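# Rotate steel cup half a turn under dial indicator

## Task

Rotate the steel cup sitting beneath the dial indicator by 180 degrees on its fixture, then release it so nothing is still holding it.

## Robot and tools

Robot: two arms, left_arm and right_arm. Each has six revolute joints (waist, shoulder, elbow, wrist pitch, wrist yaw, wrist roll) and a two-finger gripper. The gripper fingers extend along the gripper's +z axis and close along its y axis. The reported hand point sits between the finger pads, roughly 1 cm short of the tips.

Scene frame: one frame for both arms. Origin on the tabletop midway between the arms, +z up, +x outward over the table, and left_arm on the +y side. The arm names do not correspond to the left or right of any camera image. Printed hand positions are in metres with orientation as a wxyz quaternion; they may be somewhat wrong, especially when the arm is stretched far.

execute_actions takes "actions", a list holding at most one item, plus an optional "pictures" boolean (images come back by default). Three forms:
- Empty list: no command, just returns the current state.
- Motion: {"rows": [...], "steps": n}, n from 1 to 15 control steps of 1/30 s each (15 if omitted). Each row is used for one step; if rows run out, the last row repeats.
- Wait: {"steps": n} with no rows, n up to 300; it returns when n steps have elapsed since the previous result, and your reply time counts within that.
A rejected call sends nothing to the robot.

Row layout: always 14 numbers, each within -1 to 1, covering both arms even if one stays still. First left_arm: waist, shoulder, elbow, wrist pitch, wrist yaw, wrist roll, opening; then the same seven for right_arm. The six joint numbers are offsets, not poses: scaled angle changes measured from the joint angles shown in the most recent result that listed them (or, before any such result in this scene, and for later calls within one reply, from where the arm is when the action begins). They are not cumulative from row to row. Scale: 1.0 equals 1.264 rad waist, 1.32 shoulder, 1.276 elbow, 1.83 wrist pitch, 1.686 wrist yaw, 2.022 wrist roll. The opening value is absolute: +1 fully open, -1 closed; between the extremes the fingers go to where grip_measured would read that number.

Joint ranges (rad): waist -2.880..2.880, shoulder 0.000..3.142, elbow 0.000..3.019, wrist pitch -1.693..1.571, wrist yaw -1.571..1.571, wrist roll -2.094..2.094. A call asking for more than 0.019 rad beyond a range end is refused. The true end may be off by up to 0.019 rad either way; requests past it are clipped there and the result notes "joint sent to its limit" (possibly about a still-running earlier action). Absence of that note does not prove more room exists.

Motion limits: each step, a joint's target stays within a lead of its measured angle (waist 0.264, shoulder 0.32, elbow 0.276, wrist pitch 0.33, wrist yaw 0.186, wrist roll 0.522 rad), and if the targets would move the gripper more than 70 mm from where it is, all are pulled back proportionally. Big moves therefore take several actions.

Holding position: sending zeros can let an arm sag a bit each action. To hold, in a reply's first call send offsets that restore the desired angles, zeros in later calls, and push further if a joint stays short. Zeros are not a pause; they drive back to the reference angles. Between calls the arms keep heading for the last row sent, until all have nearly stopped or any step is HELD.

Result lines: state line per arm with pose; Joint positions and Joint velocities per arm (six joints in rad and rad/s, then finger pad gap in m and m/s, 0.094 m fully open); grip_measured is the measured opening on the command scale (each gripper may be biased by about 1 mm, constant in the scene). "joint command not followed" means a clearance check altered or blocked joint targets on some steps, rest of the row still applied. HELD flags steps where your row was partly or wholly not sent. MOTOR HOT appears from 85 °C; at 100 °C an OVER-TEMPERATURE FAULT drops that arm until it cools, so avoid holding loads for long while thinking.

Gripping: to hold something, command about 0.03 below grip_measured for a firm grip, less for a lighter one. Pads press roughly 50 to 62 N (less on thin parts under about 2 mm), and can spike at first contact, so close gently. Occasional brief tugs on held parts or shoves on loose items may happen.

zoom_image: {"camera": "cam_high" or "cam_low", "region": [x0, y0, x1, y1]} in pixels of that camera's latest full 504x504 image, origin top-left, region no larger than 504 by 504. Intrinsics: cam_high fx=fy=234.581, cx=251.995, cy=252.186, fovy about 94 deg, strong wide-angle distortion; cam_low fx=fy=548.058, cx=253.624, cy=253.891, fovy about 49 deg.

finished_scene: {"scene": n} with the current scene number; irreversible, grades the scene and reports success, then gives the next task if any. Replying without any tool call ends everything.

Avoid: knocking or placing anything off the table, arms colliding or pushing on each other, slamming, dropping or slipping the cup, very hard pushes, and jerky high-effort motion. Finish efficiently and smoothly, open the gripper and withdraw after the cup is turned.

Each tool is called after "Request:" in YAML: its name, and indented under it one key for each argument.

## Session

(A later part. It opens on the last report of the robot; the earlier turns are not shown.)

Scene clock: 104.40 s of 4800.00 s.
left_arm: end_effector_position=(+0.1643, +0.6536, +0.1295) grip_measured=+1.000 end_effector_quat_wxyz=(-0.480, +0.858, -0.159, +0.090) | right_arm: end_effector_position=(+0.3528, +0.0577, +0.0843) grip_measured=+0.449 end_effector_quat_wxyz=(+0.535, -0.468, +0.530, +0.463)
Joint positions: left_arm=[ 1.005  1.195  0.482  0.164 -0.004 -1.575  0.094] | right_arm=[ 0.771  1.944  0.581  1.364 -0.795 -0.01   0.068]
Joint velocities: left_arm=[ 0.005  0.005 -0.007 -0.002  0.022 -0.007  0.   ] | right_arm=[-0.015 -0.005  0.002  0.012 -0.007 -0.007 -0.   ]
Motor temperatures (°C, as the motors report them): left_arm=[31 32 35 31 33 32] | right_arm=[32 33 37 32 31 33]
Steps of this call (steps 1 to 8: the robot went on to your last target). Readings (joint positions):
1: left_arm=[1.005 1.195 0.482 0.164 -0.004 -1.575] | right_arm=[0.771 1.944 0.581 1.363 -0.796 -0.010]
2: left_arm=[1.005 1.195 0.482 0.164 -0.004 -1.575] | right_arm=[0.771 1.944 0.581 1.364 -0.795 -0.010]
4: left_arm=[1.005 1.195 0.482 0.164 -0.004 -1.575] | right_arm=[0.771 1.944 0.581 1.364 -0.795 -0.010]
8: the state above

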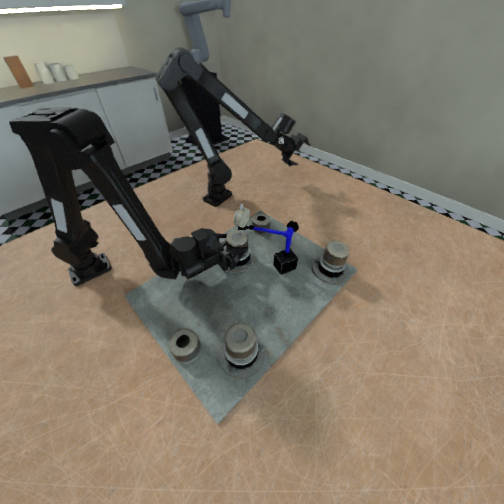

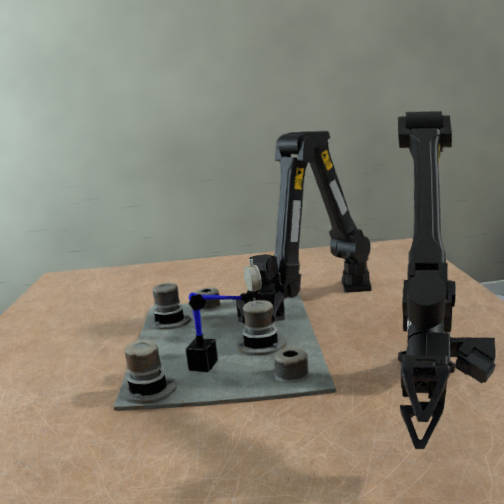

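Request:
execute_actions:
  actions:
    - {"rows": [[0,0,0,0,0,0,1, 0.018,-0.006,-0.012,0.009,0.025,0,0.4],[0,0,0,0,0,0,1, 0.032,-0.010,-0.022,0.016,0.058,0,0.4],[0,0,0,0,0,0,1, 0.044,-0.013,-0.031,0.022,0.091,0,0.4],[0,0,0,0,0,0,1, 0.056,-0.015,-0.040,0.027,0.124,0,0.4],[0,0,0,0,0,0,1, 0.068,-0.016,-0.047,0.030,0.155,0,0.4],[0,0,0,0,0,0,1, 0.080,-0.018,-0.054,0.034,0.187,0,0.4],[0,0,0,0,0,0,1, 0.093,-0.019,-0.060,0.037,0.218,0,0.4],[0,0,0,0,0,0,1, 0.106,-0.021,-0.065,0.040,0.25,0,0.4],[0,0,0,0,0,0,1, 0.119,-0.022,-0.070,0.042,0.283,0,0.4],[0,0,0,0,0,0,1, 0.133,-0.023,-0.074,0.044,0.315,0,0.4],[0,0,0,0,0,0,1, 0.147,-0.023,-0.077,0.046,0.348,0,0.4],[0,0,0,0,0,0,1, 0.161,-0.024,-0.079,0.047,0.381,0,0.4],[0,0,0,0,0,0,1, 0.174,-0.024,-0.080,0.048,0.411,0,0.4],[0,0,0,0,0,0,1, 0.187,-0.024,-0.081,0.048,0.441,0,0.4],[0,0,0,0,0,0,1, 0.198,-0.024,-0.081,0.048,0.4695,0,0.4]], "steps": 15}
  pictures: false

Request:
execute_actions:
  actions:
    - {"steps": 6}
  pictures: false

Scene clock: 111.57 s of 4800.00 s.
left_arm: end_effector_position=(+0.1643, +0.6536, +0.1295) grip_measured=+1.000 end_effector_quat_wxyz=(-0.480, +0.858, -0.159, +0.090) | right_arm: end_effector_position=(+0.3568, +0.0567, +0.0850) grip_measured=+0.449 end_effector_quat_wxyz=(+0.637, -0.313, +0.633, +0.310)
Joint positions: left_arm=[ 1.005  1.195  0.482  0.164 -0.004 -1.575  0.094] | right_arm=[ 0.988  1.92   0.485  1.438 -0.053 -0.006  0.068]
Joint velocities: left_arm=[ 0.005 -0.015  0.022  0.002 -0.022 -0.007  0.   ] | right_arm=[ 0.503 -0.005 -0.032  0.037  1.326  0.007 -0.   ]
Motor temperatures (°C, as the motors report them): left_arm=[31 32 35 31 33 32] | right_arm=[32 33 37 32 31 33]
Steps of this call (steps 1 to 15: the robot went on to your last target; steps 16 to 90: nothing new was sent; then 3.67 s passed at rest; steps 91 to 105: all 15 steps of this action). Readings (joint positions):
91: left_arm=[1.005 1.195 0.482 0.164 -0.004 -1.575] | right_arm=[0.772 1.944 0.579 1.364 -0.784 -0.009]
92: left_arm=[1.005 1.195 0.482 0.164 -0.004 -1.575] | right_arm=[0.779 1.943 0.573 1.370 -0.755 -0.008]
94: left_arm=[1.005 1.195 0.482 0.164 -0.004 -1.575] | right_arm=[0.806 1.936 0.549 1.387 -0.650 -0.007]
98: left_arm=[1.005 1.195 0.482 0.164 -0.004 -1.575] | right_arm=[0.869 1.926 0.512 1.414 -0.428 -0.007]
105: the state above

Scene clock: 111.77 s of 4800.00 s.
left_arm: end_effector_position=(+0.1643, +0.6536, +0.1295) grip_measured=+1.000 end_effector_quat_wxyz=(-0.480, +0.858, -0.159, +0.090) | right_arm: end_effector_position=(+0.3566, +0.0569, +0.0850) grip_measured=+0.449 end_effector_quat_wxyz=(+0.642, -0.303, +0.638, +0.299)
Joint positions: left_arm=[ 1.005  1.195  0.482  0.164 -0.004 -1.575  0.094] | right_arm=[ 1.006  1.92   0.485  1.438 -0.002 -0.006  0.068]
Joint velocities: left_arm=[-0.005 -0.015  0.002  0.007  0.007 -0.022  0.   ] | right_arm=[-0.015 -0.005 -0.012 -0.012 -0.007  0.066  0.   ]
Motor temperatures (°C, as the motors report them): left_arm=[31 32 35 31 33 32] | right_arm=[32 33 37 32 31 33]
Steps of this call (steps 1 to 6: the robot went on to your last target). Readings (joint positions):
1: left_arm=[1.005 1.195 0.482 0.164 -0.004 -1.575] | right_arm=[1.001 1.920 0.485 1.438 -0.018 -0.006]
2: left_arm=[1.005 1.195 0.482 0.164 -0.004 -1.575] | right_arm=[1.005 1.920 0.485 1.438 -0.004 -0.006]
4: left_arm=[1.005 1.195 0.482 0.164 -0.004 -1.575] | right_arm=[1.006 1.920 0.485 1.438 -0.002 -0.006]
6: the state above

Request:
execute_actions:
  actions:
    - {"rows": [[0,0,0,0,0,0,1, 0.022,0,0.002,0,0.03,0,0.4],[0,0,0,0,0,0,1, 0.042,0.002,0.006,-0.002,0.068,0,0.4],[0,0,0,0,0,0,1, 0.059,0.005,0.011,-0.005,0.108,0,0.4],[0,0,0,0,0,0,1, 0.076,0.008,0.017,-0.009,0.148,0,0.4],[0,0,0,0,0,0,1, 0.093,0.010,0.023,-0.013,0.188,0,0.4],[0,0,0,0,0,0,1, 0.109,0.011,0.029,-0.016,0.228,0,0.4],[0,0,0,0,0,0,1, 0.125,0.013,0.035,-0.020,0.268,0,0.4],[0,0,0,0,0,0,1, 0.141,0.015,0.043,-0.024,0.308,0,0.4],[0,0,0,0,0,0,1, 0.156,0.017,0.052,-0.029,0.348,0,0.4],[0,0,0,0,0,0,1, 0.170,0.020,0.062,-0.034,0.388,0,0.4],[0,0,0,0,0,0,1, 0.184,0.023,0.073,-0.040,0.428,0,0.4],[0,0,0,0,0,0,1, 0.197,0.026,0.086,-0.046,0.468,0,0.4],[0,0,0,0,0,0,1, 0.209,0.030,0.099,-0.053,0.508,0,0.4],[0,0,0,0,0,0,1, 0.220,0.034,0.114,-0.061,0.549,0,0.4],[0,0,0,0,0,0,1, 0.229,0.038,0.130,-0.070,0.589,0,0.4]], "steps": 15}
  pictures: false

Request:
execute_actions:
  actions:
    - {"steps": 8}

Request:
zoom_image:
  camera: "cam_high"
  region: [190, 200, 290, 280]

Scene clock: 119.70 s of 4800.00 s.
left_arm: end_effector_position=(+0.1643, +0.6536, +0.1295) grip_measured=+1.000 end_effector_quat_wxyz=(-0.480, +0.858, -0.159, +0.090) | right_arm: end_effector_position=(+0.3594, +0.0525, +0.0847) grip_measured=+0.449 end_effector_quat_wxyz=(+0.703, -0.079, +0.702, +0.079)
Joint positions: left_arm=[ 1.005  1.195  0.482  0.164 -0.004 -1.575  0.094] | right_arm=[ 1.266  1.954  0.614  1.343  0.914 -0.003  0.068]
Joint velocities: left_arm=[ 0.015 -0.005 -0.002 -0.007 -0.051  0.081  0.   ] | right_arm=[ 0.425  0.151  0.559 -0.403  1.912 -0.037  0.001]
Motor temperatures (°C, as the motors report them): left_arm=[31 32 35 31 33 32] | right_arm=[32 33 36 32 31 33]
Steps of this call (steps 1 to 30: the robot went on to your last target; steps 31 to 90: nothing new was sent; then 4.43 s passed at rest; steps 91 to 105: all 15 steps of this action). Readings (joint positions):
91: left_arm=[1.005 1.195 0.482 0.164 -0.004 -1.575] | right_arm=[1.008 1.920 0.485 1.438 0.011 -0.006]
92: left_arm=[1.005 1.195 0.482 0.164 -0.004 -1.575] | right_arm=[1.019 1.920 0.485 1.438 0.046 -0.005]
94: left_arm=[1.005 1.195 0.482 0.164 -0.004 -1.575] | right_arm=[1.061 1.921 0.489 1.435 0.173 -0.005]
98: left_arm=[1.005 1.195 0.482 0.164 -0.004 -1.575] | right_arm=[1.146 1.926 0.515 1.413 0.447 -0.004]
105: the state above

Scene clock: 119.97 s of 4800.00 s.
left_arm: end_effector_position=(+0.1643, +0.6536, +0.1295) grip_measured=+1.000 end_effector_quat_wxyz=(-0.480, +0.858, -0.159, +0.090) | right_arm: end_effector_position=(+0.3595, +0.0524, +0.0844) grip_measured=+0.449 end_effector_quat_wxyz=(+0.705, -0.059, +0.704, +0.058)
Joint positions: left_arm=[ 1.005  1.195  0.482  0.164 -0.004 -1.575  0.094] | right_arm=[ 1.281  1.962  0.637  1.326  0.987 -0.003  0.068]
Joint velocities: left_arm=[-0.005  0.005 -0.002 -0.007 -0.007  0.022  0.   ] | right_arm=[-0.024 -0.005 -0.007 -0.002 -0.051  0.007 -0.001]
Motor temperatures (°C, as the motors report them): left_arm=[31 32 35 31 33 32] | right_arm=[32 33 36 32 31 33]
Steps of this call (steps 1 to 8: the robot went on to your last target). Readings (joint positions):
1: left_arm=[1.005 1.195 0.482 0.164 -0.004 -1.575] | right_arm=[1.276 1.959 0.629 1.332 0.964 -0.003]
2: left_arm=[1.005 1.195 0.482 0.164 -0.004 -1.575] | right_arm=[1.280 1.962 0.636 1.328 0.984 -0.003]
4: left_arm=[1.005 1.195 0.482 0.164 -0.004 -1.575] | right_arm=[1.281 1.962 0.637 1.326 0.987 -0.003]
8: the state above

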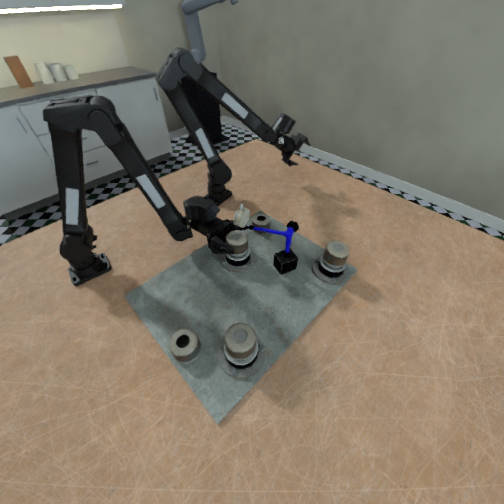

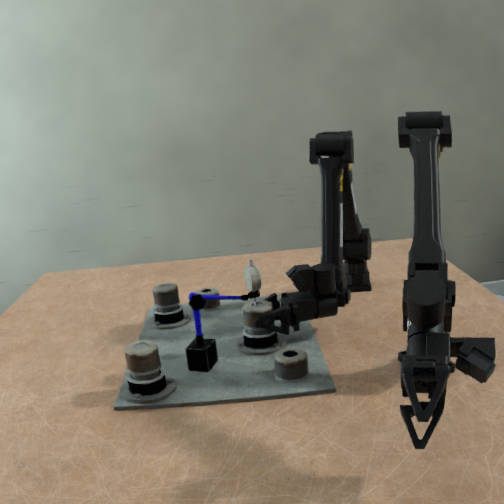

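Region (190, 200, 290, 280) of cam_high's 504x504 image, scaled by 5.040, with more detail than that image has; it fills the top 403 rows of this view, and the rest is white.

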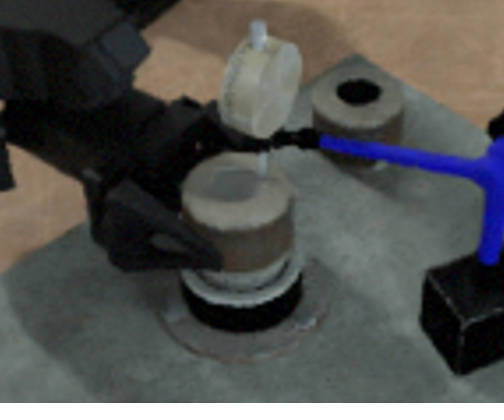

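Request:
execute_actions:
  actions:
    - {"rows": [[0,0,0,0,0,0,1, 0,0,0,0,0,0,0.6],[0,0,0,0,0,0,1, 0,0,0,0,0,0,0.8],[0,0,0,0,0,0,1, 0.01,0,0,0,0,0,1],[0,0,0,0,0,0,1, 0.022,-0.006,-0.008,0.006,0,0,1],[0,0,0,0,0,0,1, 0.034,-0.009,-0.015,0.010,0.008,0,1],[0,0,0,0,0,0,1, 0.046,-0.011,-0.022,0.014,0.017,0,1],[0,0,0,0,0,0,1, 0.058,-0.013,-0.029,0.018,0.026,0,1],[0,0,0,0,0,0,1, 0.070,-0.015,-0.036,0.022,0.036,0,1],[0,0,0,0,0,0,1, 0.082,-0.017,-0.043,0.026,0.046,0,1],[0,0,0,0,0,0,1, 0.094,-0.019,-0.050,0.030,0.056,0,1],[0,0,0,0,0,0,1, 0.105,-0.021,-0.057,0.034,0.066,0,1],[0,0,0,0,0,0,1, 0.114,-0.023,-0.064,0.038,0.076,0,1],[0,0,0,0,0,0,1, 0.114,-0.024,-0.066,0.038,0.085,0,1]], "steps": 15}
  pictures: false

Request:
execute_actions:
  actions:
    - {"steps": 4}

Scene clock: 130.80 s of 4800.00 s.
left_arm: end_effector_position=(+0.1643, +0.6536, +0.1295) grip_measured=+1.000 end_effector_quat_wxyz=(-0.480, +0.858, -0.159, +0.090) | right_arm: end_effector_position=(+0.2983, +0.0427, +0.0766) grip_measured=+0.999 end_effector_quat_wxyz=(+0.701, -0.069, +0.708, +0.050)
Joint positions: left_arm=[ 1.005  1.195  0.482  0.164 -0.004 -1.575  0.094] | right_arm=[ 1.423  1.951  0.554  1.372  1.126 -0.002  0.094]
Joint velocities: left_arm=[ 0.005 -0.015  0.007  0.002  0.051  0.037  0.   ] | right_arm=[ 0.181 -0.063 -0.076  0.051  0.051 -0.022 -0.001]
Motor temperatures (°C, as the motors report them): left_arm=[31 32 36 31 33 32] | right_arm=[32 33 37 32 31 33]
Steps of this call (steps 1 to 30: the robot went on to your last target; steps 31 to 90: nothing new was sent; then 7.33 s passed at rest; steps 91 to 105: all 15 steps of this action). Readings (joint positions):
91: left_arm=[1.005 1.195 0.482 0.164 -0.004 -1.575] | right_arm=[1.281 1.962 0.637 1.326 0.987 -0.002]
92: left_arm=[1.005 1.195 0.482 0.164 -0.004 -1.575] | right_arm=[1.281 1.962 0.637 1.326 0.987 -0.002]
94: left_arm=[1.005 1.195 0.482 0.164 -0.004 -1.575] | right_arm=[1.281 1.962 0.637 1.326 0.987 -0.002]
98: left_arm=[1.005 1.195 0.482 0.164 -0.004 -1.575] | right_arm=[1.310 1.961 0.615 1.335 1.033 -0.002]
105: the state above

Scene clock: 130.93 s of 4800.00 s.
left_arm: end_effector_position=(+0.1643, +0.6536, +0.1295) grip_measured=+1.000 end_effector_quat_wxyz=(-0.480, +0.858, -0.159, +0.090) | right_arm: end_effector_position=(+0.2964, +0.0433, +0.0785) grip_measured=+0.999 end_effector_quat_wxyz=(+0.702, -0.068, +0.707, +0.053)
Joint positions: left_arm=[ 1.005  1.195  0.482  0.164 -0.004 -1.575  0.094] | right_arm=[ 1.428  1.947  0.552  1.375  1.128 -0.002  0.094]
Joint velocities: left_arm=[-0.015 -0.015  0.002 -0.012 -0.037  0.022  0.   ] | right_arm=[ 0.005 -0.015  0.007  0.032  0.037  0.007 -0.001]
Motor temperatures (°C, as the motors report them): left_arm=[31 32 36 31 33 32] | right_arm=[32 33 37 32 31 33]
Steps of this call (steps 1 to 4: the robot went on to your last target). Readings (joint positions):
1: left_arm=[1.005 1.195 0.482 0.164 -0.004 -1.575] | right_arm=[1.427 1.950 0.552 1.373 1.127 -0.002]
2: left_arm=[1.005 1.195 0.482 0.164 -0.004 -1.575] | right_arm=[1.428 1.949 0.552 1.374 1.127 -0.002]
4: the state above

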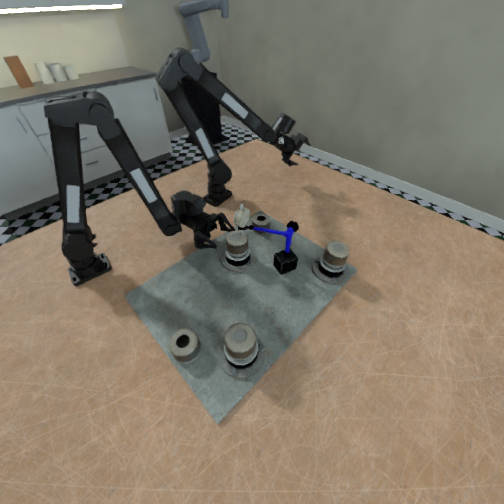

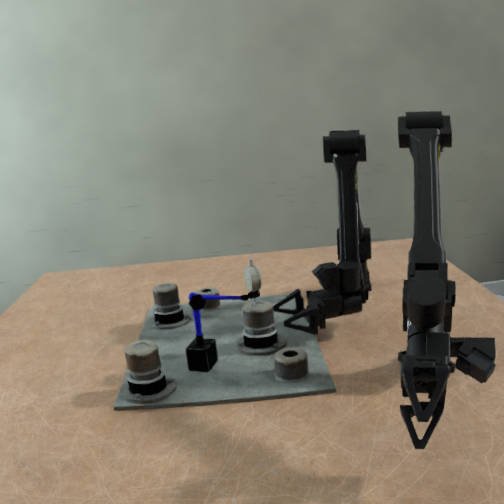

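Request:
execute_actions:
  actions:
    - {"rows": [[0,0,0,0,0,0,1, -0.03,-0.015,-0.03,0.02,-0.03,0,1],[0,0,0,0,0,0,1, -0.05,-0.025,-0.055,0.035,-0.07,0,1],[0,0,0,0,0,0,1, -0.075,-0.032,-0.08,0.05,-0.115,0,1],[0,0,0,0,0,0,1, -0.10,-0.038,-0.10,0.062,-0.165,0,1],[0,0,0,0,0,0,1, -0.125,-0.044,-0.118,0.074,-0.215,0,1],[0,0,0,0,0,0,1, -0.15,-0.048,-0.133,0.084,-0.262,0,1],[0,0,0,0,0,0,1, -0.177,-0.051,-0.146,0.092,-0.31,0,1],[0,0,0,0,0,0,1, -0.205,-0.053,-0.157,0.098,-0.36,0,1],[0,0,0,0,0,0,1, -0.234,-0.055,-0.166,0.102,-0.41,0,1],[0,0,0,0,0,0,1, -0.263,-0.055,-0.172,0.104,-0.458,0,1],[0,0,0,0,0,0,1, -0.292,-0.055,-0.176,0.104,-0.508,0,1],[0,0,0,0,0,0,1, -0.321,-0.055,-0.176,0.104,-0.558,0,1],[0,0,0,0,0,0,1, -0.35,-0.055,-0.176,0.104,-0.608,0,1],[0,0,0,0,0,0,1, -0.375,-0.055,-0.176,0.104,-0.658,0,1],[0,0,0,0,0,0,1, -0.39,-0.055,-0.176,0.104,-0.75,0,1]], "steps": 15}
  pictures: false

Request:
execute_actions:
  actions:
    - {"steps": 8}
  pictures: false

Scene clock: 136.63 s of 4800.00 s.
left_arm: end_effector_position=(+0.1643, +0.6536, +0.1295) grip_measured=+1.000 end_effector_quat_wxyz=(-0.480, +0.858, -0.159, +0.090) | right_arm: end_effector_position=(+0.3270, +0.0068, +0.0840) grip_measured=+0.999 end_effector_quat_wxyz=(+0.638, -0.298, +0.647, +0.293)
Joint positions: left_arm=[ 1.005  1.195  0.482  0.164 -0.004 -1.575  0.094] | right_arm=[ 0.983  1.886  0.33   1.542 -0.007 -0.002  0.094]
Joint velocities: left_arm=[-0.005 -0.005 -0.012 -0.012  0.022 -0.095  0.   ] | right_arm=[-0.982  0.005 -0.017 -0.002 -2.498  0.051 -0.001]
Motor temperatures (°C, as the motors report them): left_arm=[31 32 36 31 33 32] | right_arm=[32 33 37 32 31 33]
Steps of this call (steps 1 to 15: the robot went on to your last target; steps 16 to 90: nothing new was sent; then 2.20 s passed at rest; steps 91 to 105: all 15 steps of this action). Readings (joint positions):
91: left_arm=[1.005 1.195 0.482 0.164 -0.004 -1.575] | right_arm=[1.426 1.946 0.547 1.379 1.103 -0.002]
92: left_arm=[1.005 1.195 0.482 0.164 -0.004 -1.575] | right_arm=[1.421 1.944 0.536 1.388 1.052 -0.002]
94: left_arm=[1.005 1.195 0.482 0.164 -0.004 -1.575] | right_arm=[1.392 1.934 0.488 1.424 0.911 -0.002]
98: left_arm=[1.005 1.195 0.482 0.164 -0.004 -1.575] | right_arm=[1.254 1.902 0.379 1.503 0.591 -0.002]
105: the state above

Scene clock: 136.90 s of 4800.00 s.
left_arm: end_effector_position=(+0.1643, +0.6536, +0.1295) grip_measured=+1.000 end_effector_quat_wxyz=(-0.480, +0.858, -0.159, +0.090) | right_arm: end_effector_position=(+0.3279, +0.0047, +0.0840) grip_measured=+0.999 end_effector_quat_wxyz=(+0.627, -0.321, +0.635, +0.317)
Joint positions: left_arm=[ 1.005  1.195  0.482  0.164 -0.004 -1.575  0.094] | right_arm=[ 0.931  1.886  0.33   1.542 -0.134 -0.002  0.094]
Joint velocities: left_arm=[-0.005 -0.005  0.002  0.007  0.022  0.007  0.   ] | right_arm=[-0.005 -0.005 -0.017  0.017 -0.066  0.007  0.   ]
Motor temperatures (°C, as the motors report them): left_arm=[31 32 36 31 33 32] | right_arm=[32 33 36 32 31 33]
Steps of this call (steps 1 to 8: the robot went on to your last target). Readings (joint positions):
1: left_arm=[1.005 1.195 0.482 0.164 -0.004 -1.575] | right_arm=[0.958 1.886 0.330 1.542 -0.080 -0.002]
2: left_arm=[1.005 1.195 0.482 0.164 -0.004 -1.575] | right_arm=[0.941 1.886 0.330 1.542 -0.112 -0.002]
4: left_arm=[1.005 1.195 0.482 0.164 -0.004 -1.575] | right_arm=[0.931 1.886 0.330 1.542 -0.128 -0.002]
8: the state above

Request:
execute_actions:
  actions:
    - {"rows": [[0,0,0,0,0,0,1, -0.025,0.004,0.01,-0.004,-0.025,0,1],[0,0,0,0,0,0,1, -0.05,0.008,0.018,-0.008,-0.06,0,1],[0,0,0,0,0,0,1, -0.075,0.012,0.027,-0.012,-0.10,0,1],[0,0,0,0,0,0,1, -0.10,0.015,0.037,-0.017,-0.14,0,1],[0,0,0,0,0,0,1, -0.122,0.018,0.048,-0.022,-0.18,0,1],[0,0,0,0,0,0,1, -0.142,0.021,0.06,-0.028,-0.22,0,1],[0,0,0,0,0,0,1, -0.158,0.024,0.074,-0.034,-0.26,0,1],[0,0,0,0,0,0,1, -0.17,0.027,0.089,-0.041,-0.295,0,1],[0,0,0,0,0,0,1, -0.178,0.030,0.104,-0.048,-0.33,0,1],[0,0,0,0,0,0,1, -0.183,0.032,0.118,-0.054,-0.36,0,1],[0,0,0,0,0,0,1, -0.185,0.034,0.128,-0.059,-0.385,0,1],[0,0,0,0,0,0,1, -0.185,0.034,0.128,-0.059,-0.3985,0,1]], "steps": 15}
  pictures: false

Request:
execute_actions:
  actions:
    - {"steps": 4}
  pictures: false

Scene clock: 142.17 s of 4800.00 s.
left_arm: end_effector_position=(+0.1643, +0.6536, +0.1295) grip_measured=+1.000 end_effector_quat_wxyz=(-0.480, +0.858, -0.159, +0.090) | right_arm: end_effector_position=(+0.3521, +0.0139, +0.0867) grip_measured=+0.999 end_effector_quat_wxyz=(+0.553, -0.448, +0.543, +0.445)
Joint positions: left_arm=[ 1.005  1.195  0.482  0.164 -0.004 -1.575  0.094] | right_arm=[ 0.695  1.921  0.487  1.447 -0.801 -0.002  0.094]
Joint velocities: left_arm=[-0.005  0.005 -0.012 -0.007  0.037 -0.037  0.   ] | right_arm=[-0.015 -0.015  0.012 -0.017 -0.081 -0.007  0.001]
Motor temperatures (°C, as the motors report them): left_arm=[31 32 36 31 33 32] | right_arm=[32 33 36 32 31 33]
Steps of this call (steps 1 to 30: the robot went on to your last target; steps 31 to 90: nothing new was sent; then 1.77 s passed at rest; steps 91 to 105: all 15 steps of this action). Readings (joint positions):
91: left_arm=[1.005 1.195 0.482 0.164 -0.004 -1.575] | right_arm=[0.929 1.886 0.330 1.542 -0.153 -0.002]
92: left_arm=[1.005 1.195 0.482 0.164 -0.004 -1.575] | right_arm=[0.922 1.886 0.331 1.541 -0.196 -0.002]
94: left_arm=[1.005 1.195 0.482 0.164 -0.004 -1.575] | right_arm=[0.890 1.887 0.338 1.534 -0.319 -0.002]
98: left_arm=[1.005 1.195 0.482 0.164 -0.004 -1.575] | right_arm=[0.772 1.901 0.391 1.500 -0.579 -0.002]
105: the state above

Scene clock: 142.30 s of 4800.00 s.
left_arm: end_effector_position=(+0.1643, +0.6536, +0.1295) grip_measured=+1.000 end_effector_quat_wxyz=(-0.480, +0.858, -0.159, +0.090) | right_arm: end_effector_position=(+0.3516, +0.0140, +0.0863) grip_measured=+0.999 end_effector_quat_wxyz=(+0.552, -0.448, +0.543, +0.446)
Joint positions: left_arm=[ 1.005  1.195  0.482  0.164 -0.004 -1.575  0.094] | right_arm=[ 0.695  1.922  0.487  1.445 -0.804 -0.002  0.094]
Joint velocities: left_arm=[-0.005 -0.005 -0.022  0.002 -0.051  0.051  0.   ] | right_arm=[-0.024 -0.005  0.002 -0.007 -0.007 -0.007 -0.001]
Motor temperatures (°C, as the motors report them): left_arm=[31 32 36 31 33 32] | right_arm=[32 33 36 32 31 33]
Steps of this call (steps 1 to 4: the robot went on to your last target). Readings (joint positions):
1: left_arm=[1.005 1.195 0.482 0.164 -0.004 -1.575] | right_arm=[0.695 1.921 0.487 1.447 -0.802 -0.002]
2: left_arm=[1.005 1.195 0.482 0.164 -0.004 -1.575] | right_arm=[0.695 1.922 0.487 1.445 -0.804 -0.002]
4: the state above

Request:
execute_actions:
  actions:
    - {"rows": [[0,0,0,0,0,0,1, 0,0.008,0.016,-0.009,-0.02,0,1],[0,0,0,0,0,0,1, 0,0.012,0.032,-0.017,-0.025,0,1],[0,0,0,0,0,0,1, 0,0.016,0.048,-0.026,-0.037,0,1],[0,0,0,0,0,0,1, 0,0.020,0.064,-0.034,-0.053,0,1],[0,0,0,0,0,0,1, 0,0.024,0.080,-0.043,-0.070,0,1],[0,0,0,0,0,0,1, 0,0.028,0.096,-0.052,-0.089,0,1],[0,0,0,0,0,0,1, 0,0.033,0.112,-0.060,-0.108,0,1],[0,0,0,0,0,0,1, 0,0.038,0.128,-0.069,-0.128,0,1],[0,0,0,0,0,0,1, 0,0.043,0.144,-0.078,-0.149,0,1],[0,0,0,0,0,0,1, 0,0.048,0.160,-0.087,-0.171,0,1],[0,0,0,0,0,0,1, 0,0.052,0.175,-0.095,-0.193,0,1],[0,0,0,0,0,0,1, 0,0.052,0.175,-0.095,-0.213,0,1],[0,0,0,0,0,0,1, 0,0.052,0.175,-0.095,-0.226,0,1]], "steps": 15}
  pictures: false

Request:
execute_actions:
  actions:
    - {"steps": 4}

Request:
zoom_image:
  camera: "cam_high"
  region: [190, 200, 290, 280]

Scene clock: 147.27 s of 4800.00 s.
left_arm: end_effector_position=(+0.1643, +0.6536, +0.1295) grip_measured=+1.000 end_effector_quat_wxyz=(-0.480, +0.858, -0.159, +0.090) | right_arm: end_effector_position=(+0.3518, +0.0557, +0.0852) grip_measured=+0.999 end_effector_quat_wxyz=(-0.457, +0.542, -0.453, -0.540)
Joint positions: left_arm=[ 1.005  1.195  0.482  0.164 -0.004 -1.575  0.094] | right_arm=[ 0.695  1.98   0.698  1.285 -1.177 -0.002  0.094]
Joint velocities: left_arm=[ 0.005  0.005 -0.007 -0.007  0.022 -0.037  0.   ] | right_arm=[-0.005 -0.005  0.027 -0.037 -0.095 -0.037 -0.001]
Motor temperatures (°C, as the motors report them): left_arm=[31 32 36 31 33 32] | right_arm=[32 33 36 32 31 33]
Steps of this call (steps 1 to 15: the robot went on to your last target; steps 16 to 90: nothing new was sent; then 1.47 s passed at rest; steps 91 to 105: all 15 steps of this action). Readings (joint positions):
91: left_arm=[1.005 1.195 0.482 0.164 -0.004 -1.575] | right_arm=[0.695 1.922 0.488 1.444 -0.818 -0.002]
92: left_arm=[1.005 1.195 0.482 0.164 -0.004 -1.575] | right_arm=[0.695 1.922 0.489 1.440 -0.834 -0.002]
94: left_arm=[1.005 1.195 0.482 0.164 -0.004 -1.575] | right_arm=[0.695 1.925 0.505 1.419 -0.873 -0.002]
98: left_arm=[1.005 1.195 0.482 0.164 -0.004 -1.575] | right_arm=[0.695 1.947 0.586 1.360 -0.991 -0.002]
105: the state above

Scene clock: 147.40 s of 4800.00 s.
left_arm: end_effector_position=(+0.1643, +0.6536, +0.1295) grip_measured=+1.000 end_effector_quat_wxyz=(-0.480, +0.858, -0.159, +0.090) | right_arm: end_effector_position=(+0.3510, +0.0555, +0.0847) grip_measured=+0.999 end_effector_quat_wxyz=(-0.455, +0.543, -0.453, -0.542)
Joint positions: left_arm=[ 1.005  1.195  0.482  0.164 -0.004 -1.575  0.094] | right_arm=[ 0.695  1.98   0.698  1.282 -1.182 -0.002  0.094]
Joint velocities: left_arm=[-0.015 -0.015 -0.007 -0.007 -0.022 -0.022  0.   ] | right_arm=[-0.005 -0.005 -0.002 -0.012  0.007  0.037 -0.   ]
Motor temperatures (°C, as the motors report them): left_arm=[31 32 36 31 33 32] | right_arm=[32 33 36 32 31 33]
Steps of this call (steps 1 to 4: the robot went on to your last target). Readings (joint positions):
1: left_arm=[1.005 1.195 0.482 0.164 -0.004 -1.575] | right_arm=[0.695 1.980 0.698 1.284 -1.180 -0.002]
2: left_arm=[1.005 1.195 0.482 0.164 -0.004 -1.575] | right_arm=[0.695 1.980 0.698 1.283 -1.182 -0.002]
4: the state above

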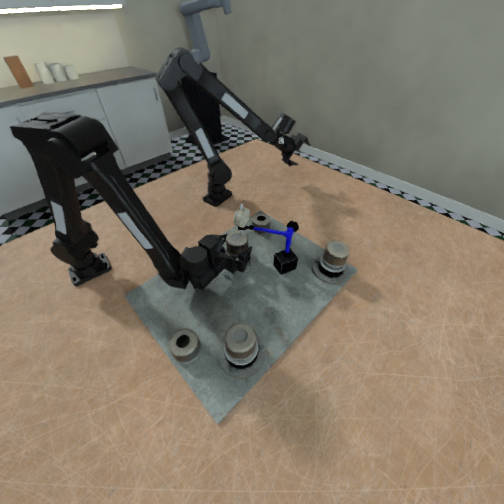

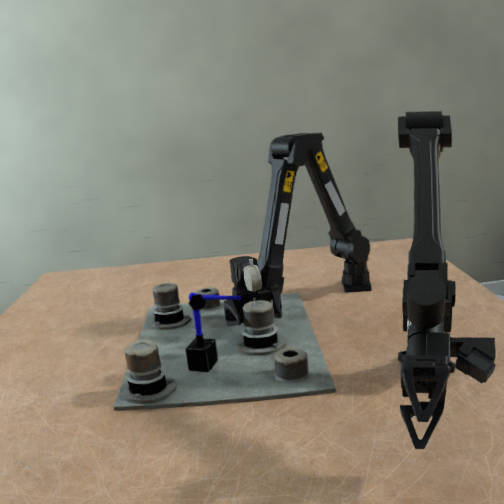

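Region (190, 200, 290, 280) of cam_high's 504x504 image, scaled by 5.040, with more detail than that image has; it fills the top 403 rows of this view, and the rest is white.

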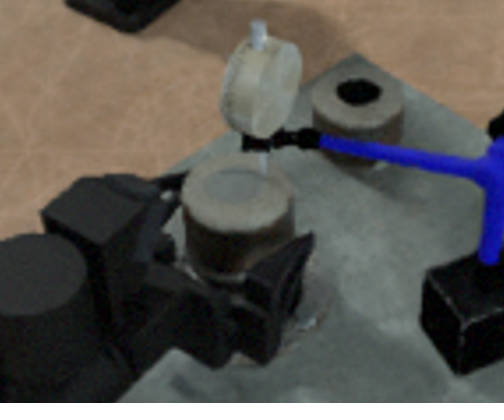

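Request:
execute_actions:
  actions:
    - {"rows": [[0,0,0,0,0,0,1, 0,0,0.01,0,0,0,0.88],[0,0,0,0,0,0,1, 0,0,0.01,0,0,0,0.76],[0,0,0,0,0,0,1, 0,0,0.01,0,0,0,0.66],[0,0,0,0,0,0,1, 0,0,0.01,0,0,0,0.58],[0,0,0,0,0,0,1, 0,0,0.01,0,0,0,0.52],[0,0,0,0,0,0,1, 0,0,0.01,0,0,0,0.48],[0,0,0,0,0,0,1, 0,0,0.01,0,0,0,0.44],[0,0,0,0,0,0,1, 0,0,0.01,0,0,0,0.4]], "steps": 12}
  pictures: false

Request:
execute_actions:
  actions:
    - {"rows": [[0,0,0,0,0,0,1, 0.014,-0.008,-0.018,0.012,0.03,0,0.4],[0,0,0,0,0,0,1, 0.027,-0.017,-0.041,0.025,0.075,0,0.4],[0,0,0,0,0,0,1, 0.038,-0.023,-0.061,0.035,0.122,0,0.4],[0,0,0,0,0,0,1, 0.051,-0.028,-0.080,0.044,0.17,0,0.4],[0,0,0,0,0,0,1, 0.065,-0.033,-0.098,0.053,0.218,0,0.4],[0,0,0,0,0,0,1, 0.081,-0.037,-0.113,0.061,0.266,0,0.4],[0,0,0,0,0,0,1, 0.097,-0.041,-0.126,0.068,0.314,0,0.4],[0,0,0,0,0,0,1, 0.115,-0.044,-0.138,0.074,0.362,0,0.4],[0,0,0,0,0,0,1, 0.133,-0.047,-0.148,0.079,0.41,0,0.4],[0,0,0,0,0,0,1, 0.152,-0.049,-0.157,0.084,0.458,0,0.4],[0,0,0,0,0,0,1, 0.172,-0.050,-0.164,0.088,0.506,0,0.4],[0,0,0,0,0,0,1, 0.193,-0.051,-0.170,0.091,0.555,0,0.4],[0,0,0,0,0,0,1, 0.215,-0.052,-0.173,0.093,0.604,0,0.4],[0,0,0,0,0,0,1, 0.237,-0.052,-0.176,0.095,0.653,0,0.4],[0,0,0,0,0,0,1, 0.256,-0.052,-0.177,0.095,0.701,0,0.4]], "steps": 15}
  pictures: false

Request:
execute_actions:
  actions:
    - {"steps": 5}
  pictures: false

Scene clock: 155.77 s of 4800.00 s.
left_arm: end_effector_position=(+0.1643, +0.6536, +0.1295) grip_measured=+1.000 end_effector_quat_wxyz=(-0.480, +0.858, -0.159, +0.090) | right_arm: end_effector_position=(+0.3511, +0.0555, +0.0847) grip_measured=+0.450 end_effector_quat_wxyz=(-0.455, +0.543, -0.453, -0.542)
Joint positions: left_arm=[ 1.005  1.195  0.482  0.164 -0.004 -1.575  0.094] | right_arm=[ 0.695  1.98   0.698  1.282 -1.182 -0.002  0.068]
Joint velocities: left_arm=[-0.015  0.005 -0.002 -0.007  0.066 -0.051  0.   ] | right_arm=[-0.024  0.005 -0.007 -0.007 -0.007 -0.037 -0.001]
Motor temperatures (°C, as the motors report them): left_arm=[31 32 36 31 33 32] | right_arm=[32 33 37 32 31 33]
Steps of this call (steps 1 to 15: the robot went on to your last target; steps 16 to 90: nothing new was sent; then 4.97 s passed at rest; steps 91 to 102: all 12 steps of this action). Readings (joint positions):
91: left_arm=[1.005 1.195 0.482 0.164 -0.004 -1.575] | right_arm=[0.695 1.980 0.698 1.282 -1.182 -0.002]
92: left_arm=[1.005 1.195 0.482 0.164 -0.004 -1.575] | right_arm=[0.695 1.980 0.698 1.282 -1.182 -0.002]
94: left_arm=[1.005 1.195 0.482 0.164 -0.004 -1.575] | right_arm=[0.695 1.980 0.698 1.282 -1.182 -0.002]
98: left_arm=[1.005 1.195 0.482 0.164 -0.004 -1.575] | right_arm=[0.695 1.980 0.698 1.282 -1.182 -0.002]
102: the state above

Scene clock: 156.27 s of 4800.00 s.
left_arm: end_effector_position=(+0.1643, +0.6536, +0.1295) grip_measured=+1.000 end_effector_quat_wxyz=(-0.480, +0.858, -0.159, +0.090) | right_arm: end_effector_position=(+0.3554, +0.0547, +0.0857) grip_measured=+0.451 end_effector_quat_wxyz=(+0.633, -0.317, +0.631, +0.318)
Joint positions: left_arm=[ 1.005  1.195  0.482  0.164 -0.004 -1.575  0.094] | right_arm=[ 0.977  1.917  0.479  1.441 -0.084  0.     0.068]
Joint velocities: left_arm=[ 0.005 -0.005 -0.007 -0.022  0.051 -0.007  0.   ] | right_arm=[ 0.816 -0.015 -0.046  0.081  2.278 -0.007  0.001]
Motor temperatures (°C, as the motors report them): left_arm=[31 32 36 31 33 32] | right_arm=[32 33 37 32 31 33]
Steps of this call (steps 1 to 15: all 15 steps of this action). Readings (joint positions):
1: left_arm=[1.005 1.195 0.482 0.164 -0.004 -1.575] | right_arm=[0.695 1.980 0.694 1.284 -1.170 -0.002]
2: left_arm=[1.005 1.195 0.482 0.164 -0.004 -1.575] | right_arm=[0.700 1.976 0.681 1.295 -1.134 -0.002]
4: left_arm=[1.005 1.195 0.482 0.164 -0.004 -1.575] | right_arm=[0.724 1.959 0.633 1.327 -0.991 -0.002]
8: left_arm=[1.005 1.195 0.482 0.164 -0.004 -1.575] | right_arm=[0.801 1.931 0.545 1.385 -0.657 -0.002]
15: the state above

Scene clock: 156.43 s of 4800.00 s.
left_arm: end_effector_position=(+0.1643, +0.6536, +0.1295) grip_measured=+1.000 end_effector_quat_wxyz=(-0.480, +0.858, -0.159, +0.090) | right_arm: end_effector_position=(+0.3550, +0.0552, +0.0858) grip_measured=+0.451 end_effector_quat_wxyz=(+0.642, -0.299, +0.639, +0.301)
Joint positions: left_arm=[ 1.005  1.195  0.482  0.164 -0.004 -1.575  0.094] | right_arm=[1.008 1.917 0.478 1.442 0.003 0.    0.068]
Joint velocities: left_arm=[ 0.005  0.015 -0.012  0.002 -0.051 -0.022  0.   ] | right_arm=[ 0.005 -0.005  0.007 -0.002 -0.037 -0.007  0.   ]
Motor temperatures (°C, as the motors report them): left_arm=[31 32 36 31 33 32] | right_arm=[32 33 37 32 31 33]
Steps of this call (steps 1 to 5: the robot went on to your last target). Readings (joint positions):
1: left_arm=[1.005 1.195 0.482 0.164 -0.004 -1.575] | right_arm=[0.999 1.917 0.478 1.442 -0.024 0.000]
2: left_arm=[1.005 1.195 0.482 0.164 -0.004 -1.575] | right_arm=[1.007 1.917 0.478 1.442 0.000 0.000]
4: left_arm=[1.005 1.195 0.482 0.164 -0.004 -1.575] | right_arm=[1.008 1.917 0.478 1.442 0.003 0.000]
5: the state above

Request:
execute_actions:
  actions:
    - {"rows": [[0,0,0,0,0,0,1, 0.022,0,0.002,0,0.03,0,0.4],[0,0,0,0,0,0,1, 0.042,0.002,0.006,-0.002,0.068,0,0.4],[0,0,0,0,0,0,1, 0.060,0.005,0.011,-0.005,0.108,0,0.4],[0,0,0,0,0,0,1, 0.077,0.008,0.017,-0.009,0.148,0,0.4],[0,0,0,0,0,0,1, 0.094,0.010,0.023,-0.013,0.188,0,0.4],[0,0,0,0,0,0,1, 0.111,0.011,0.029,-0.016,0.228,0,0.4],[0,0,0,0,0,0,1, 0.127,0.013,0.035,-0.020,0.268,0,0.4],[0,0,0,0,0,0,1, 0.143,0.015,0.044,-0.024,0.308,0,0.4],[0,0,0,0,0,0,1, 0.158,0.017,0.053,-0.029,0.348,0,0.4],[0,0,0,0,0,0,1, 0.173,0.020,0.063,-0.034,0.388,0,0.4],[0,0,0,0,0,0,1, 0.187,0.023,0.075,-0.040,0.428,0,0.4],[0,0,0,0,0,0,1, 0.200,0.026,0.088,-0.046,0.468,0,0.4],[0,0,0,0,0,0,1, 0.212,0.030,0.101,-0.053,0.508,0,0.4],[0,0,0,0,0,0,1, 0.222,0.034,0.116,-0.061,0.547,0,0.4],[0,0,0,0,0,0,1, 0.229,0.037,0.128,-0.068,0.578,0,0.4]], "steps": 15}
  pictures: false

Request:
execute_actions:
  actions:
    - {"steps": 6}
  pictures: false

Request:
execute_actions:
  actions:
    - {"rows": [[0,0,0,0,0,0,1, 0,0,0,0,0,0,0.6],[0,0,0,0,0,0,1, 0,0,0,0,0,0,0.8],[0,0,0,0,0,0,1, 0.01,0,0,0,0,0,1],[0,0,0,0,0,0,1, 0.022,-0.008,-0.008,0.008,0,0,1],[0,0,0,0,0,0,1, 0.034,-0.013,-0.015,0.013,0.008,0,1],[0,0,0,0,0,0,1, 0.046,-0.016,-0.022,0.018,0.017,0,1],[0,0,0,0,0,0,1, 0.058,-0.019,-0.029,0.022,0.026,0,1],[0,0,0,0,0,0,1, 0.070,-0.022,-0.036,0.026,0.036,0,1],[0,0,0,0,0,0,1, 0.082,-0.025,-0.043,0.030,0.046,0,1],[0,0,0,0,0,0,1, 0.094,-0.028,-0.050,0.034,0.056,0,1],[0,0,0,0,0,0,1, 0.105,-0.030,-0.057,0.038,0.066,0,1],[0,0,0,0,0,0,1, 0.114,-0.032,-0.064,0.042,0.076,0,1],[0,0,0,0,0,0,1, 0.114,-0.032,-0.064,0.042,0.085,0,1]], "steps": 15}

Request:
zoom_image:
  camera: "cam_high"
  region: [190, 200, 290, 280]

Request:
zoom_image:
  camera: "cam_low"
  region: [220, 270, 310, 360]

Scene clock: 162.37 s of 4800.00 s.
left_arm: end_effector_position=(+0.1643, +0.6536, +0.1295) grip_measured=+1.000 end_effector_quat_wxyz=(-0.480, +0.858, -0.159, +0.090) | right_arm: end_effector_position=(+0.3569, +0.0522, +0.0852) grip_measured=+0.451 end_effector_quat_wxyz=(+0.703, -0.078, +0.702, +0.083)
Joint positions: left_arm=[ 1.005  1.195  0.482  0.164 -0.004 -1.575  0.094] | right_arm=[1.27  1.952 0.608 1.348 0.913 0.003 0.068]
Joint velocities: left_arm=[ 0.005  0.005 -0.012 -0.002 -0.022 -0.007  0.   ] | right_arm=[ 0.366  0.142  0.501 -0.335  1.634  0.037 -0.001]
Motor temperatures (°C, as the motors report them): left_arm=[31 32 36 31 33 32] | right_arm=[32 33 36 32 31 33]
Steps of this call (steps 1 to 30: the robot went on to your last target; steps 31 to 90: nothing new was sent; then 2.43 s passed at rest; steps 91 to 105: all 15 steps of this action). Readings (joint positions):
91: left_arm=[1.005 1.195 0.482 0.164 -0.004 -1.575] | right_arm=[1.009 1.917 0.478 1.442 0.016 0.001]
92: left_arm=[1.005 1.195 0.482 0.164 -0.004 -1.575] | right_arm=[1.021 1.917 0.478 1.442 0.051 0.001]
94: left_arm=[1.005 1.195 0.482 0.164 -0.004 -1.575] | right_arm=[1.064 1.918 0.483 1.439 0.178 0.002]
98: left_arm=[1.005 1.195 0.482 0.164 -0.004 -1.575] | right_arm=[1.150 1.923 0.509 1.418 0.452 0.002]
105: the state above

Scene clock: 162.57 s of 4800.00 s.
left_arm: end_effector_position=(+0.1643, +0.6536, +0.1295) grip_measured=+1.000 end_effector_quat_wxyz=(-0.480, +0.858, -0.159, +0.090) | right_arm: end_effector_position=(+0.3570, +0.0523, +0.0850) grip_measured=+0.451 end_effector_quat_wxyz=(+0.705, -0.062, +0.704, +0.065)
Joint positions: left_arm=[ 1.005  1.195  0.482  0.164 -0.004 -1.575  0.094] | right_arm=[1.283 1.957 0.627 1.333 0.974 0.003 0.068]
Joint velocities: left_arm=[-0.024  0.005  0.007 -0.012  0.007 -0.007  0.   ] | right_arm=[-0.015 -0.024 -0.007  0.002 -0.022 -0.007 -0.001]
Motor temperatures (°C, as the motors report them): left_arm=[31 32 36 31 33 32] | right_arm=[32 33 36 32 31 33]
Steps of this call (steps 1 to 6: the robot went on to your last target). Readings (joint positions):
1: left_arm=[1.005 1.195 0.482 0.164 -0.004 -1.575] | right_arm=[1.279 1.956 0.621 1.339 0.955 0.003]
2: left_arm=[1.005 1.195 0.482 0.164 -0.004 -1.575] | right_arm=[1.282 1.957 0.627 1.335 0.972 0.003]
4: left_arm=[1.005 1.195 0.482 0.164 -0.004 -1.575] | right_arm=[1.283 1.957 0.627 1.333 0.974 0.003]
6: the state above

Scene clock: 163.07 s of 4800.00 s.
left_arm: end_effector_position=(+0.1643, +0.6536, +0.1295) grip_measured=+1.000 end_effector_quat_wxyz=(-0.480, +0.858, -0.159, +0.090) | right_arm: end_effector_position=(+0.2968, +0.0436, +0.0851) grip_measured=+0.999 end_effector_quat_wxyz=(+0.704, -0.063, +0.704, +0.066)
Joint positions: left_arm=[ 1.005  1.195  0.482  0.164 -0.004 -1.575  0.094] | right_arm=[1.424 1.933 0.546 1.387 1.113 0.003 0.094]
Joint velocities: left_arm=[-0.005 -0.005 -0.002 -0.017  0.066 -0.007  0.   ] | right_arm=[ 0.19  -0.044 -0.051  0.046  0.037  0.037  0.   ]
Motor temperatures (°C, as the motors report them): left_arm=[31 32 36 31 33 32] | right_arm=[32 33 36 32 31 33]
Steps of this call (steps 1 to 15: all 15 steps of this action). Readings (joint positions):
1: left_arm=[1.005 1.195 0.482 0.164 -0.004 -1.575] | right_arm=[1.283 1.957 0.627 1.333 0.974 0.003]
2: left_arm=[1.005 1.195 0.482 0.164 -0.004 -1.575] | right_arm=[1.283 1.957 0.627 1.333 0.974 0.003]
4: left_arm=[1.005 1.195 0.482 0.164 -0.004 -1.575] | right_arm=[1.283 1.957 0.627 1.333 0.974 0.003]
8: left_arm=[1.005 1.195 0.482 0.164 -0.004 -1.575] | right_arm=[1.312 1.954 0.605 1.347 1.020 0.003]
15: the state above

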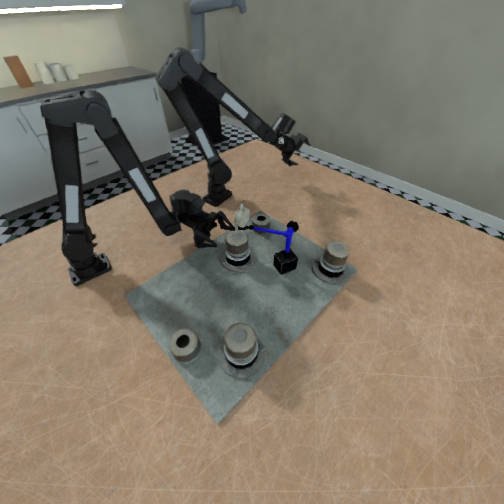

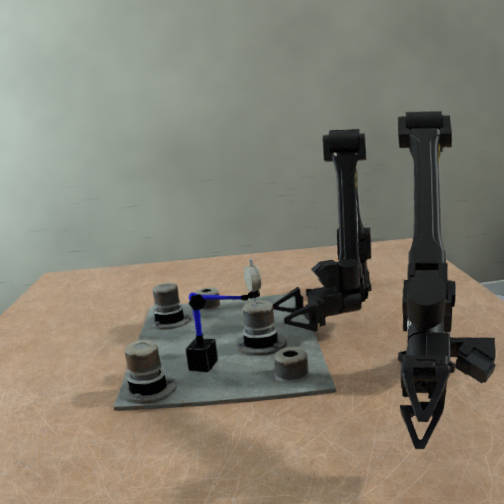

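Region (190, 200, 290, 280) of cam_high's 504x504 image, scaled by 5.040, with more detail than that image has; it fills the top 403 rows of this view, and the rest is white.

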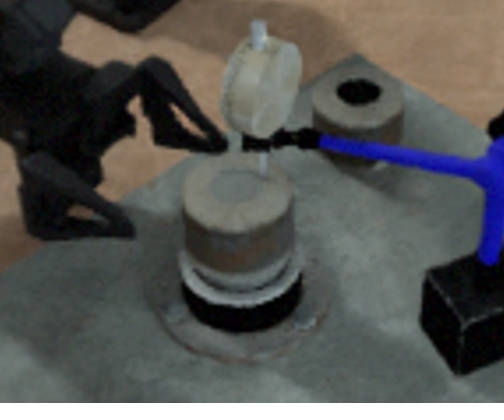

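Region (220, 270, 310, 360) of cam_low's 504x504 image, scaled by 5.600, with more detail than that image has.

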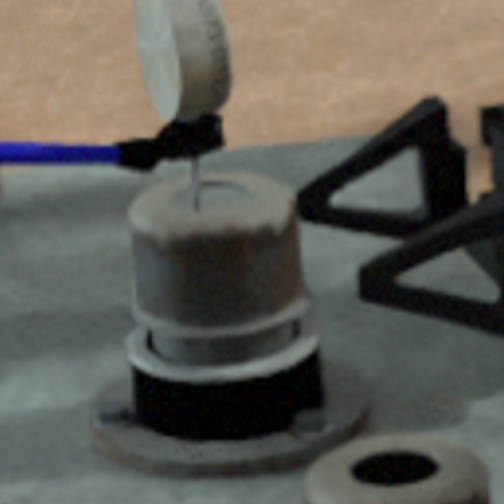

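Request:
finished_scene:
  scene: 1

The scene is finished: the task was done.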